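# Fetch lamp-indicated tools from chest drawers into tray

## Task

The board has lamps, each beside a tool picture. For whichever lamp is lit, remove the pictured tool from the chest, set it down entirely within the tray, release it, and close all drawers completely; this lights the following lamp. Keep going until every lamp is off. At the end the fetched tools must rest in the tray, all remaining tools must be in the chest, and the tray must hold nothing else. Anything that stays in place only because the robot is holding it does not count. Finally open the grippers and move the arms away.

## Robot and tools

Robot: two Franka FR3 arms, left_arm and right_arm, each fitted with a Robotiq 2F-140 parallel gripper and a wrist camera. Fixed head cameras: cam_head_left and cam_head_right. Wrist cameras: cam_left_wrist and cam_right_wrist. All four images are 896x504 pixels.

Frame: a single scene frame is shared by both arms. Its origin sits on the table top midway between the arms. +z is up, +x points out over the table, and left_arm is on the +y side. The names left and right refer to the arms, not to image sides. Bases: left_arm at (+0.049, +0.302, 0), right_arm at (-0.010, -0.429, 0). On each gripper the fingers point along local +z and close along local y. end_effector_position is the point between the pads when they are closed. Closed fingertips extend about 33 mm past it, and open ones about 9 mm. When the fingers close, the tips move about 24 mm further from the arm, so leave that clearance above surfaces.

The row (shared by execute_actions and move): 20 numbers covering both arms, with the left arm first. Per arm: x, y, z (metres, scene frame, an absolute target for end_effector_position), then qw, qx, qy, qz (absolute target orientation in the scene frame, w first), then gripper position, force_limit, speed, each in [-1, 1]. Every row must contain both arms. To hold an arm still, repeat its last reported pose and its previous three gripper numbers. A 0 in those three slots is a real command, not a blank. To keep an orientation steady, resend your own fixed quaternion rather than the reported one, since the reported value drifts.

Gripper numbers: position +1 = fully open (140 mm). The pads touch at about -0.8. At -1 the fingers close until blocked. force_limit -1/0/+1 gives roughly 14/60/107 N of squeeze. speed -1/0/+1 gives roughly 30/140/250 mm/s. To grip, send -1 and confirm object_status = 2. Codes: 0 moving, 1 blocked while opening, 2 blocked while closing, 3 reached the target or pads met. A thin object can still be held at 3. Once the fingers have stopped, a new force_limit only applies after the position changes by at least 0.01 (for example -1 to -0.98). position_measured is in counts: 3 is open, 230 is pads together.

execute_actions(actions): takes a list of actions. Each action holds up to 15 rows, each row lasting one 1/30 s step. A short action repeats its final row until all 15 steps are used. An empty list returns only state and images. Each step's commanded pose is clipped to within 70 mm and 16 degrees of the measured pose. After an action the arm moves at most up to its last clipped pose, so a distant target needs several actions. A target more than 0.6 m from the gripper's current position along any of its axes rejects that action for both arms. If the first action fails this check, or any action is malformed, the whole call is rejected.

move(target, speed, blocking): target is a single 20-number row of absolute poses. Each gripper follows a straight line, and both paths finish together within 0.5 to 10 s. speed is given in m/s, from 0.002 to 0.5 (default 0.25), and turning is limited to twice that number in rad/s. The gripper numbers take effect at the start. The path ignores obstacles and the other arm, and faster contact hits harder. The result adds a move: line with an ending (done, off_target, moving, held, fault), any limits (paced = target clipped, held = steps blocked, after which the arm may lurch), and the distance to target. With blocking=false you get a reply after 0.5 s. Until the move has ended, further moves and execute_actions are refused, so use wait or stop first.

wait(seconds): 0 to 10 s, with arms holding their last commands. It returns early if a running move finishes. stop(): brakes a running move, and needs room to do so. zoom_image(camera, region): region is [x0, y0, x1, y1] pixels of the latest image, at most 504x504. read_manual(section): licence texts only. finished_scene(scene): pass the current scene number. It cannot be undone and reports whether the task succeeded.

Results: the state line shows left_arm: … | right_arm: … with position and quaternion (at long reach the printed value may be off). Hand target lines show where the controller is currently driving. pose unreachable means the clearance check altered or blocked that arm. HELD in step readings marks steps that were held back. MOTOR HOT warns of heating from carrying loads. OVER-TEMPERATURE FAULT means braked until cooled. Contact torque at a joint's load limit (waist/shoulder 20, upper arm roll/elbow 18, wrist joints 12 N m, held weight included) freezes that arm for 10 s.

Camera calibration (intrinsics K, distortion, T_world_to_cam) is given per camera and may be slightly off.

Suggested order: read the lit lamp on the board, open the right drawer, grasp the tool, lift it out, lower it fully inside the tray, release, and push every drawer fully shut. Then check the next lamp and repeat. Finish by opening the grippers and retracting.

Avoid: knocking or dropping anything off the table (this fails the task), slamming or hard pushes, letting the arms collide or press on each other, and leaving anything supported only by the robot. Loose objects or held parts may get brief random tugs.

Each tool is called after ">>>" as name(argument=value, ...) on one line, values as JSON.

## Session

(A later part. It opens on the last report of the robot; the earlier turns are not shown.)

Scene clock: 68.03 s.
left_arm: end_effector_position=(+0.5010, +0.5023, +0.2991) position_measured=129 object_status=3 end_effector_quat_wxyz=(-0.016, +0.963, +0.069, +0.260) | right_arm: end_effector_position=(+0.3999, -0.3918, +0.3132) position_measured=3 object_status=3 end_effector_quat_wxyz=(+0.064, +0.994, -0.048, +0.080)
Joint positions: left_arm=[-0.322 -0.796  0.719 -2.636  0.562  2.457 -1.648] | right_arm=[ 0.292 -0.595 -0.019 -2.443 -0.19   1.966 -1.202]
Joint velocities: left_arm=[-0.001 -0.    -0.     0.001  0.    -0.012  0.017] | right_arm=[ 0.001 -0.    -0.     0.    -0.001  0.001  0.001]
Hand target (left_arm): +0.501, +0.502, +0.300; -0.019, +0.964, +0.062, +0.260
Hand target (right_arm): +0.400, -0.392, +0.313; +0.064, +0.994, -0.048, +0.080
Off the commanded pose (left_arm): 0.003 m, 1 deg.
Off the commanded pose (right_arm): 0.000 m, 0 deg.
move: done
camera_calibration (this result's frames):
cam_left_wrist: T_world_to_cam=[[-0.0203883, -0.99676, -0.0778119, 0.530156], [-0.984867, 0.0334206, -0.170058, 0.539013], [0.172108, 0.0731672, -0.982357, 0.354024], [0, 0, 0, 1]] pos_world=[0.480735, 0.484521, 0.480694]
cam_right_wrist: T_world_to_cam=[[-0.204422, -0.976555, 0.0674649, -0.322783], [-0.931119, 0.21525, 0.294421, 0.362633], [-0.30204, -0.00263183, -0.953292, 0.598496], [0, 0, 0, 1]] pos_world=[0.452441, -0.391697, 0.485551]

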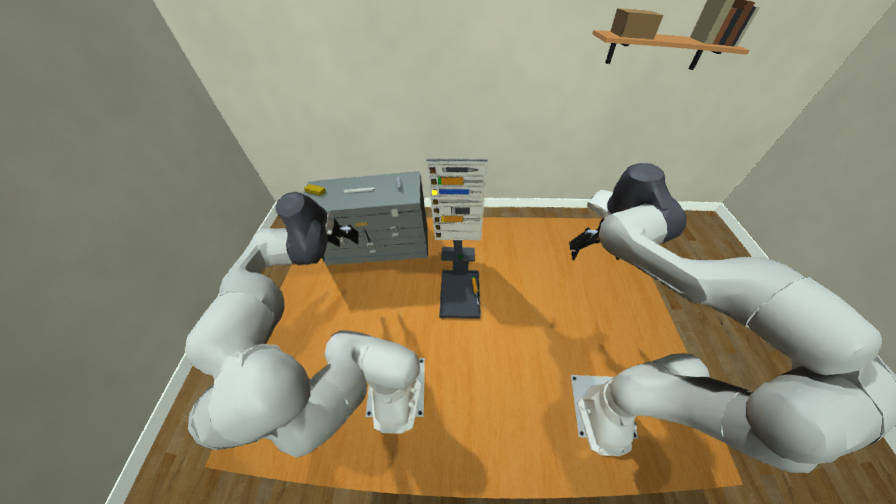

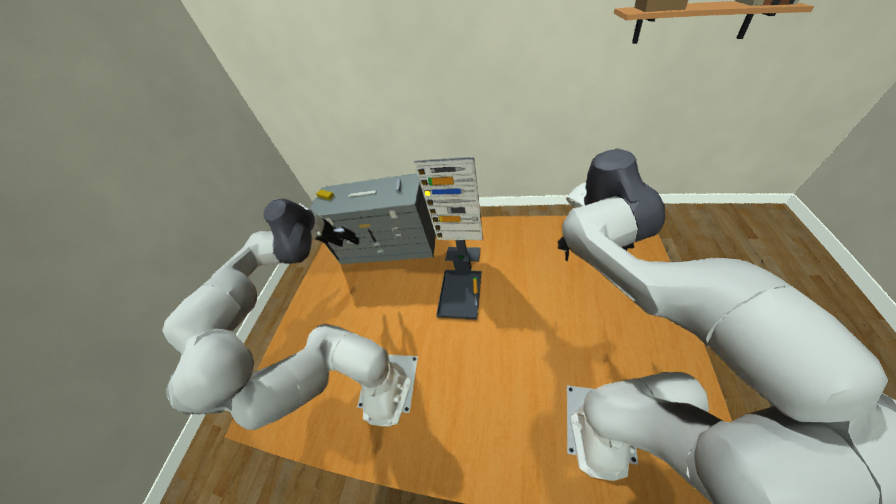

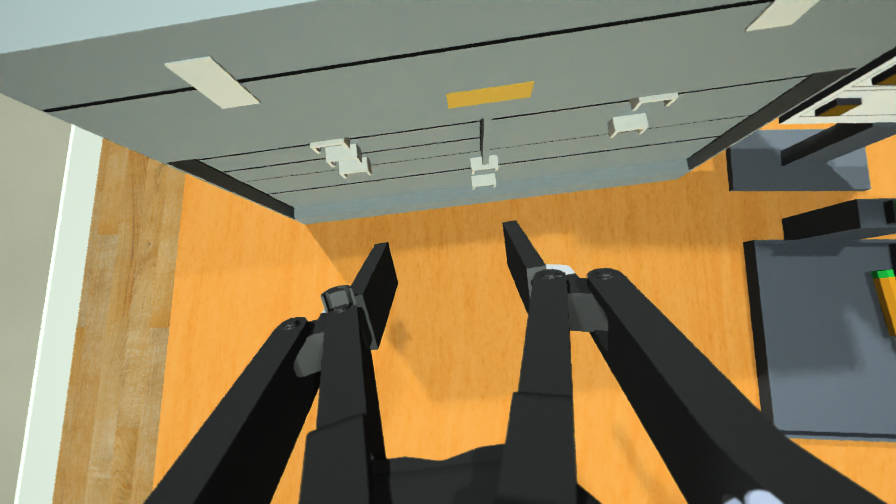

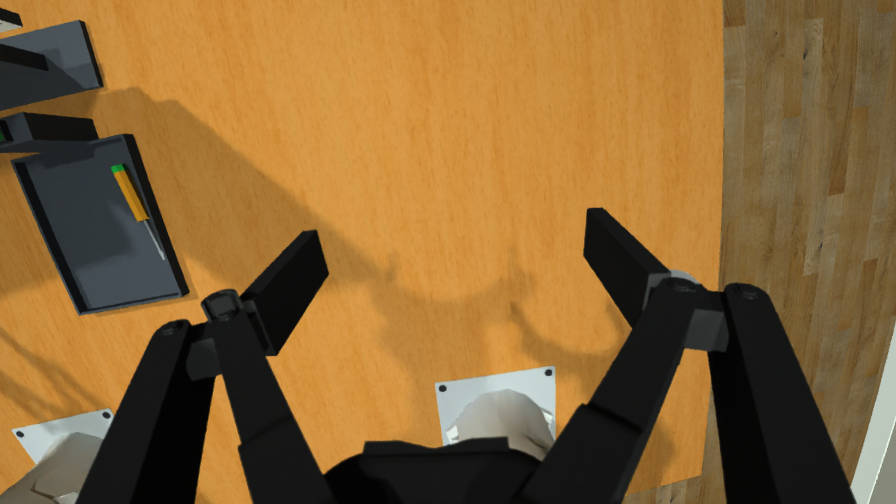

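>>> move(target=[0.59,0.343,0.30,-0.017,0.964,0.063,0.258,0,0.6,0.5, 0.4,-0.392,0.313,0.064,0.994,-0.048,0.08,1,0,0])

>>> move(target=[0.625,0.348,0.24,-0.017,0.964,0.063,0.258,0,0.6,0.5, 0.4,-0.392,0.313,0.064,0.994,-0.048,0.08,1,0,0], speed=0.08)

>>> move(target=[0.625,0.348,0.24,-0.017,0.964,0.063,0.258,-1,0.6,0.5, 0.4,-0.392,0.313,0.064,0.994,-0.048,0.08,1,0,0], speed=0.08)

Scene clock: 69.90 s.
left_arm: end_effector_position=(+0.5860, +0.3416, +0.3002) position_measured=129 object_status=3 end_effector_quat_wxyz=(-0.018, +0.965, +0.054, +0.256) | right_arm: end_effector_position=(+0.3999, -0.3918, +0.3132) position_measured=3 object_status=3 end_effector_quat_wxyz=(+0.064, +0.994, -0.048, +0.080)
Joint positions: left_arm=[-0.433 -0.512  0.423 -2.544  0.438  2.556 -1.934] | right_arm=[ 0.292 -0.595 -0.019 -2.443 -0.19   1.966 -1.202]
Joint velocities: left_arm=[ 0.001  0.001 -0.     0.001 -0.001  0.    -0.03 ] | right_arm=[ 0.002 -0.    -0.    -0.    -0.     0.001  0.   ]
Hand target (left_arm): +0.587, +0.341, +0.301; -0.015, +0.964, +0.063, +0.257
Hand target (right_arm): +0.400, -0.392, +0.313; +0.064, +0.994, -0.048, +0.080
Off the commanded pose (left_arm): 0.004 m, 1 deg.
Off the commanded pose (right_arm): 0.000 m, 0 deg.
move: off_target (left_arm)
camera_calibration (this result's frames):
cam_left_wrist: T_world_to_cam=[[-0.0489412, -0.994884, -0.0883811, 0.391036], [-0.985145, 0.0626654, -0.159883, 0.615417], [0.164603, 0.0792434, -0.983172, 0.354869], [0, 0, 0, 1]] pos_world=[0.567, 0.322348, 0.481852]
cam_right_wrist: T_world_to_cam=[[-0.204422, -0.976555, 0.0674648, -0.322783], [-0.93112, 0.215251, 0.294421, 0.362633], [-0.30204, -0.00263178, -0.953292, 0.598496], [0, 0, 0, 1]] pos_world=[0.452441, -0.391697, 0.485551]

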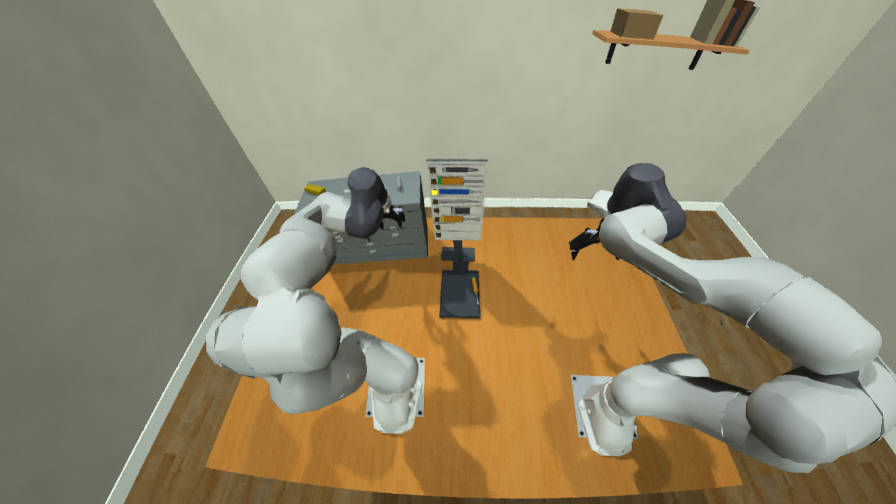

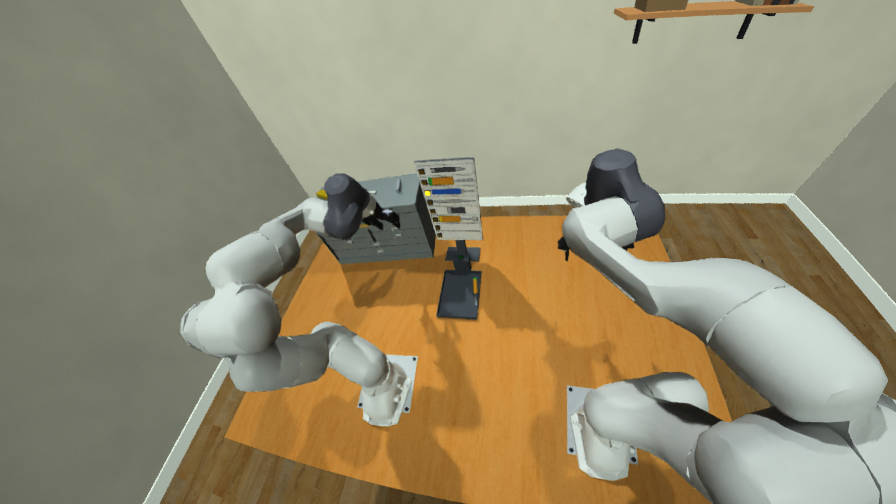

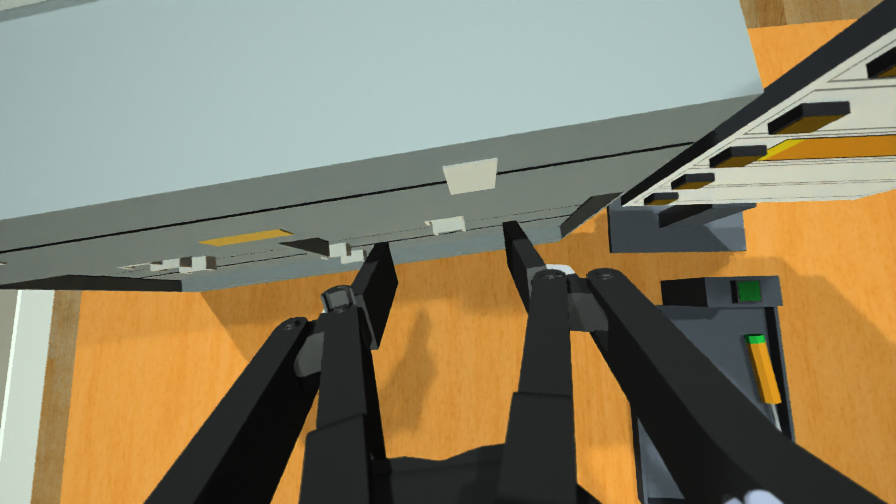

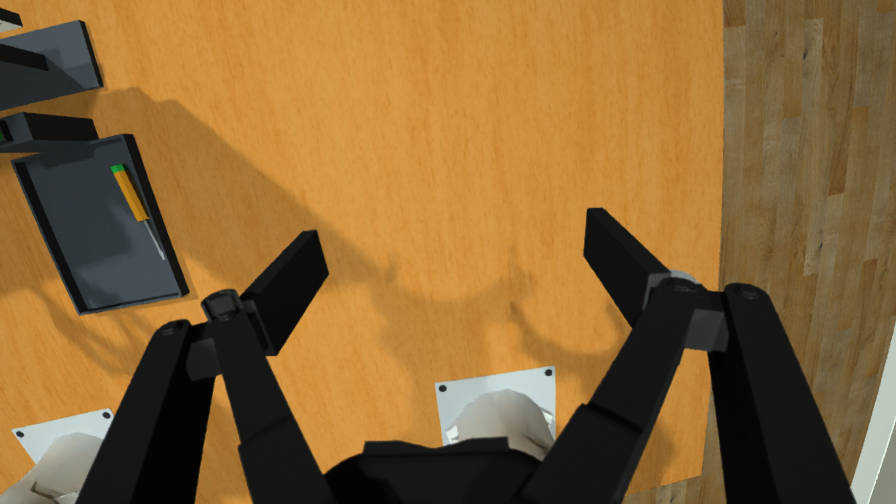

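Scene clock: 71.17 s.
left_arm: end_effector_position=(+0.6169, +0.3487, +0.2319) position_measured=129 object_status=3 end_effector_quat_wxyz=(-0.022, +0.968, +0.061, +0.244) | right_arm: end_effector_position=(+0.3999, -0.3918, +0.3132) position_measured=3 object_status=3 end_effector_quat_wxyz=(+0.064, +0.994, -0.048, +0.080)
Joint positions: left_arm=[-0.456 -0.293  0.487 -2.534  0.413  2.743 -1.931] | right_arm=[ 0.292 -0.595 -0.019 -2.443 -0.19   1.966 -1.202]
Joint velocities: left_arm=[-0.004  0.003  0.006 -0.    -0.005  0.004  0.011] | right_arm=[ 0.001  0.     0.001  0.    -0.     0.001  0.001]
Hand target (left_arm): +0.625, +0.347, +0.241; -0.017, +0.964, +0.063, +0.258
Hand target (right_arm): +0.400, -0.392, +0.313; +0.064, +0.994, -0.048, +0.080
Off the commanded pose (left_arm): 0.012 m, 2 deg.
Off the commanded pose (right_arm): 0.000 m, 0 deg.
move: off_target (left_arm)
camera_calibration (this result's frames):
cam_left_wrist: T_world_to_cam=[[-0.0358742, -0.995202, -0.0910227, 0.386263], [-0.989539, 0.0481093, -0.136005, 0.636687], [0.139731, 0.0851915, -0.986518, 0.296031], [0, 0, 0, 1]] pos_world=[0.602519, 0.32856, 0.413791]
cam_right_wrist: T_world_to_cam=[[-0.204422, -0.976555, 0.0674648, -0.322783], [-0.931119, 0.215251, 0.294421, 0.362633], [-0.30204, -0.0026317, -0.953292, 0.598496], [0, 0, 0, 1]] pos_world=[0.452441, -0.391697, 0.485551]

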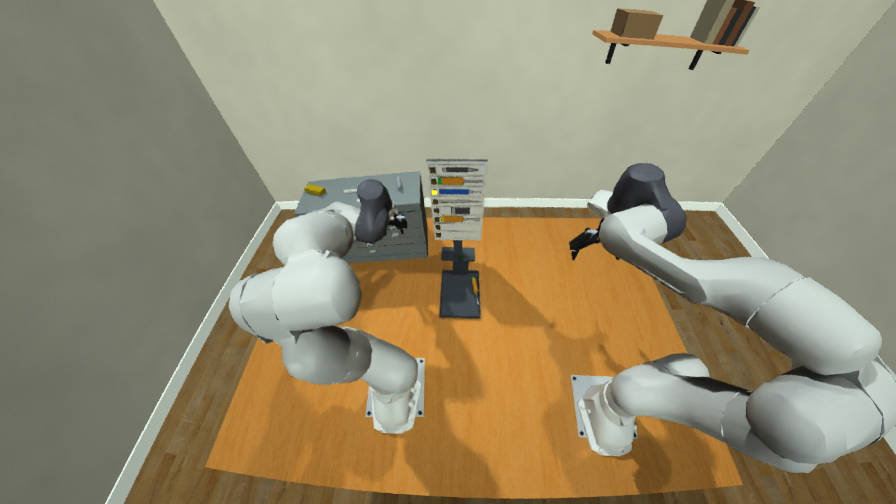

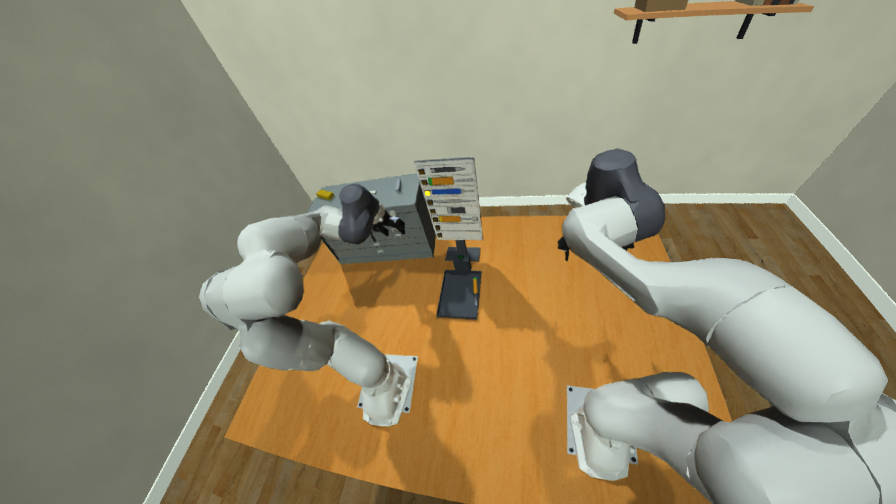

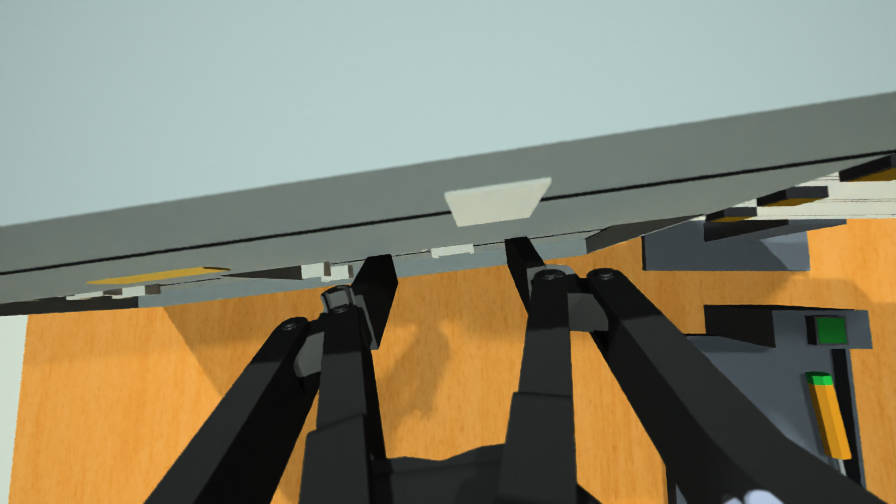

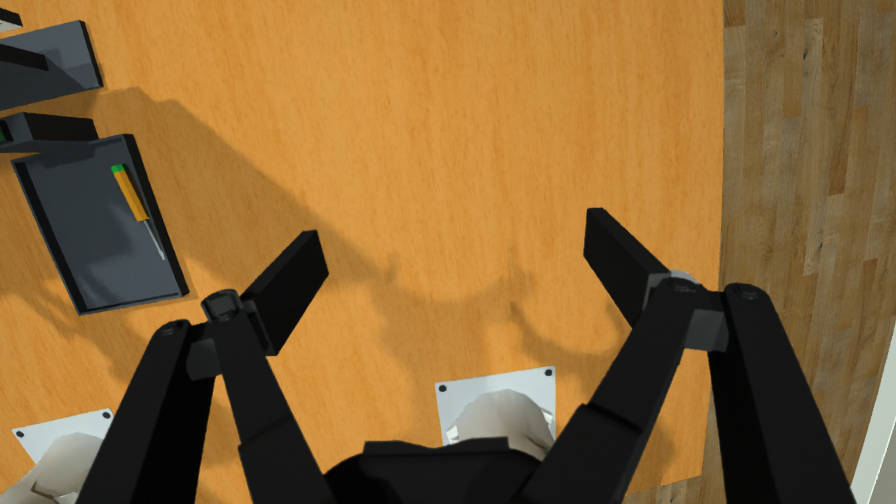

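Scene clock: 71.87 s.
left_arm: end_effector_position=(+0.6172, +0.3485, +0.2321) position_measured=195 object_status=2 end_effector_quat_wxyz=(-0.021, +0.967, +0.061, +0.245) | right_arm: end_effector_position=(+0.3999, -0.3918, +0.3132) position_measured=3 object_status=3 end_effector_quat_wxyz=(+0.064, +0.994, -0.048, +0.080)
Joint positions: left_arm=[-0.457 -0.293  0.488 -2.535  0.413  2.746 -1.931] | right_arm=[ 0.292 -0.595 -0.019 -2.443 -0.19   1.966 -1.202]
Joint velocities: left_arm=[-0.001  0.     0.001  0.001 -0.001  0.002  0.   ] | right_arm=[-0.001 -0.    -0.002  0.001 -0.001 -0.001 -0.   ]
Hand target (left_arm): +0.625, +0.348, +0.240; -0.017, +0.964, +0.063, +0.258
Hand target (right_arm): +0.400, -0.392, +0.313; +0.064, +0.994, -0.048, +0.080
Off the commanded pose (left_arm): 0.011 m, 2 deg.
Off the commanded pose (right_arm): 0.000 m, 0 deg.
move: off_target (left_arm)
camera_calibration (this result's frames):
cam_left_wrist: T_world_to_cam=[[-0.0357966, -0.995319, -0.0897696, 0.38576], [-0.989218, 0.0480544, -0.138341, 0.637448], [0.142007, 0.0838496, -0.986308, 0.295232], [0, 0, 0, 1]] pos_world=[0.602459, 0.328567, 0.414004]
cam_right_wrist: T_world_to_cam=[[-0.204422, -0.976555, 0.0674649, -0.322783], [-0.93112, 0.215251, 0.294421, 0.362633], [-0.30204, -0.00263188, -0.953292, 0.598496], [0, 0, 0, 1]] pos_world=[0.452441, -0.391697, 0.485551]

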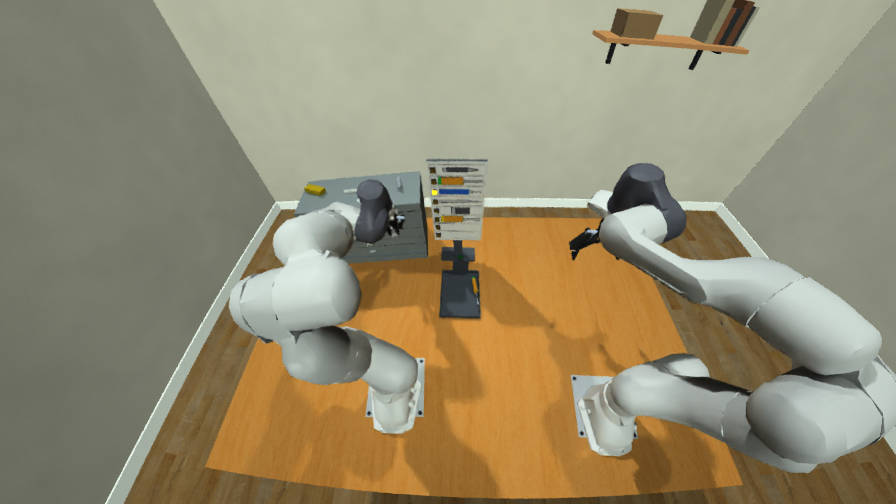

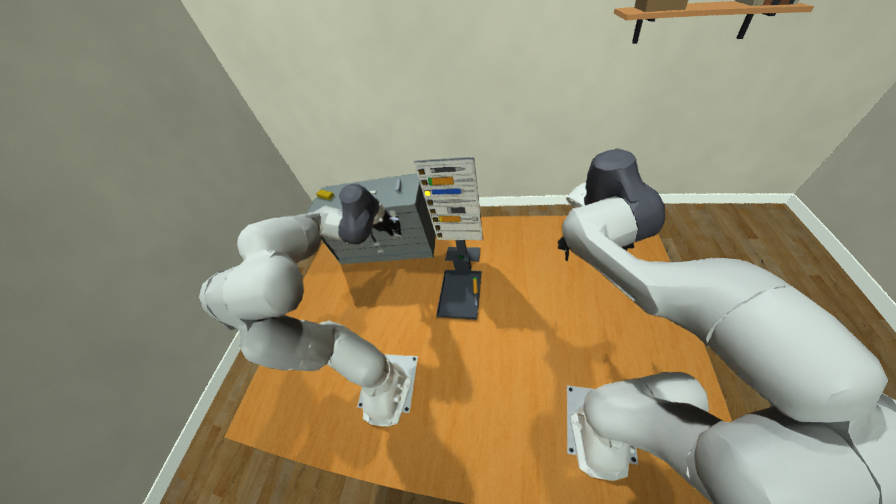

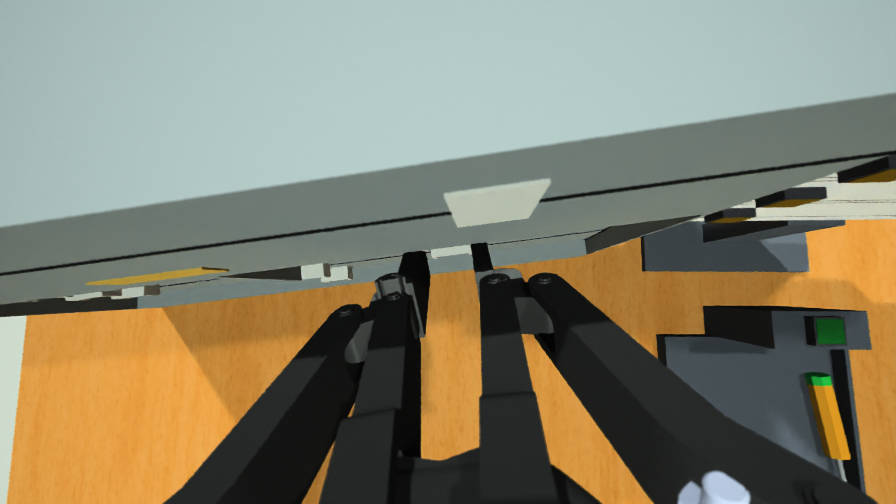

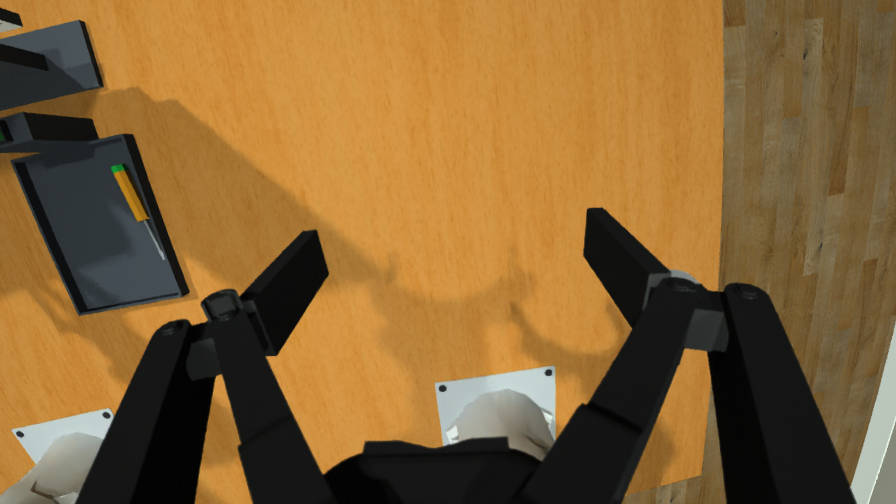

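>>> move(target=[0.463,0.326,0.236,0,0.998,0.065,0,-1,0.6,0.5, 0.4,-0.392,0.313,0.064,0.994,-0.048,0.08,1,0,0], speed=0.08)

Scene clock: 75.60 s.
left_arm: end_effector_position=(+0.4697, +0.3365, +0.2359) position_measured=196 object_status=2 end_effector_quat_wxyz=(-0.006, +0.997, +0.071, +0.009) | right_arm: end_effector_position=(+0.3999, -0.3918, +0.3132) position_measured=3 object_status=3 end_effector_quat_wxyz=(+0.064, +0.994, -0.048, +0.080)
Joint positions: left_arm=[-0.523 -0.468  0.488 -2.452  0.254  2.037 -1.844] | right_arm=[ 0.292 -0.595 -0.019 -2.443 -0.19   1.966 -1.202]
Joint velocities: left_arm=[-0.003 -0.002 -0.002  0.001  0.002 -0.012 -0.001] | right_arm=[ 0.    -0.     0.001 -0.    -0.    -0.    -0.   ]
Hand target (left_arm): +0.464, +0.329, +0.233; -0.002, +0.998, +0.067, -0.000
Hand target (right_arm): +0.400, -0.392, +0.313; +0.064, +0.994, -0.048, +0.080
Off the commanded pose (left_arm): 0.012 m, 1 deg.
Off the commanded pose (right_arm): 0.000 m, 0 deg.
move: off_target (left_arm)
camera_calibration (this result's frames):
cam_left_wrist: T_world_to_cam=[[-0.0398802, -0.999196, -0.00422057, 0.351963], [-0.944732, 0.0363301, 0.325825, 0.366118], [-0.32541, 0.0169813, -0.945421, 0.553358], [0, 0, 0, 1]] pos_world=[0.539988, 0.328982, 0.405351]
cam_right_wrist: T_world_to_cam=[[-0.204421, -0.976555, 0.0674649, -0.322783], [-0.93112, 0.21525, 0.294421, 0.362633], [-0.30204, -0.00263191, -0.953292, 0.598496], [0, 0, 0, 1]] pos_world=[0.452441, -0.391697, 0.485551]

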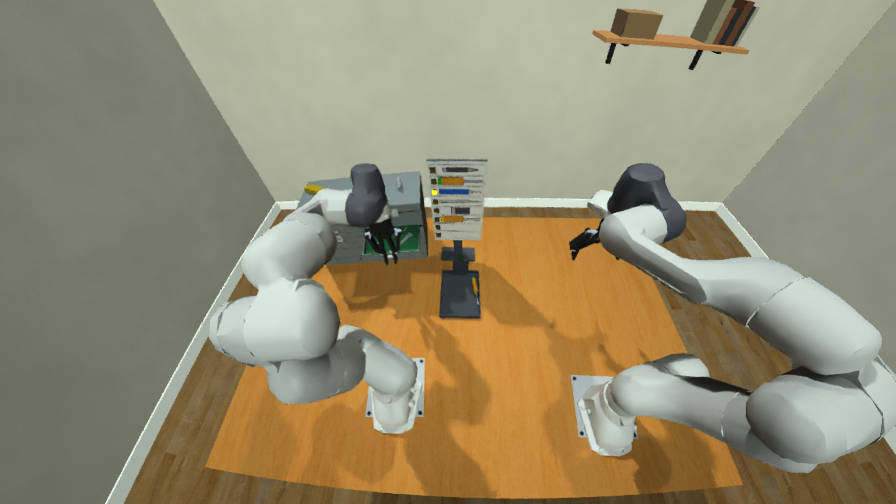

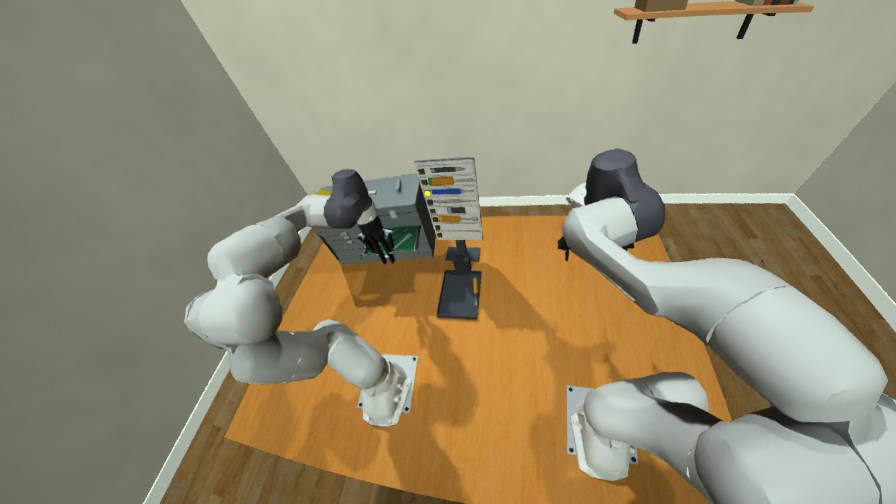

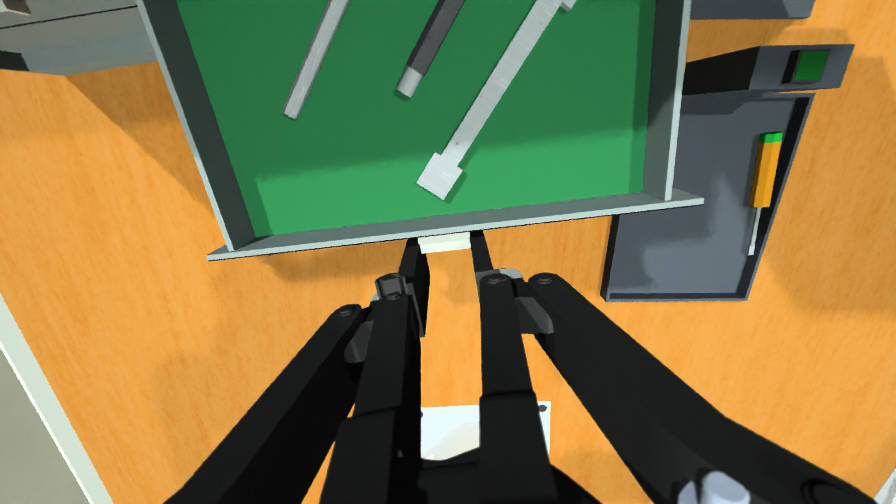

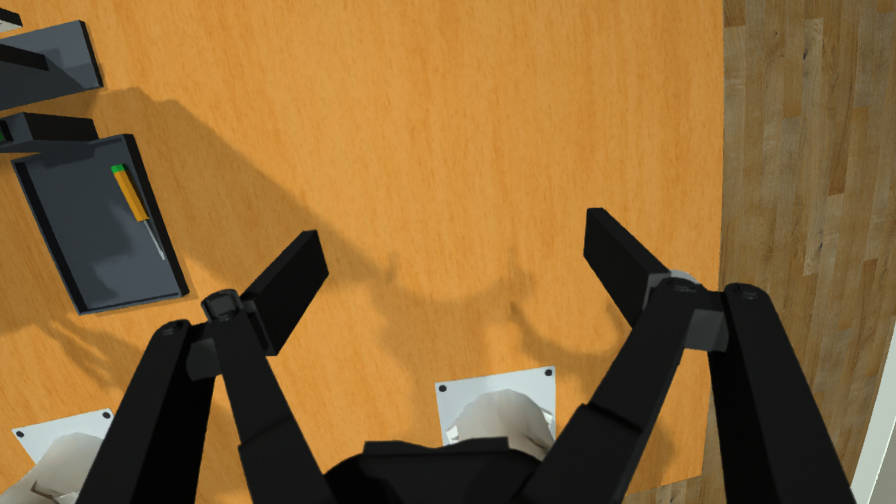

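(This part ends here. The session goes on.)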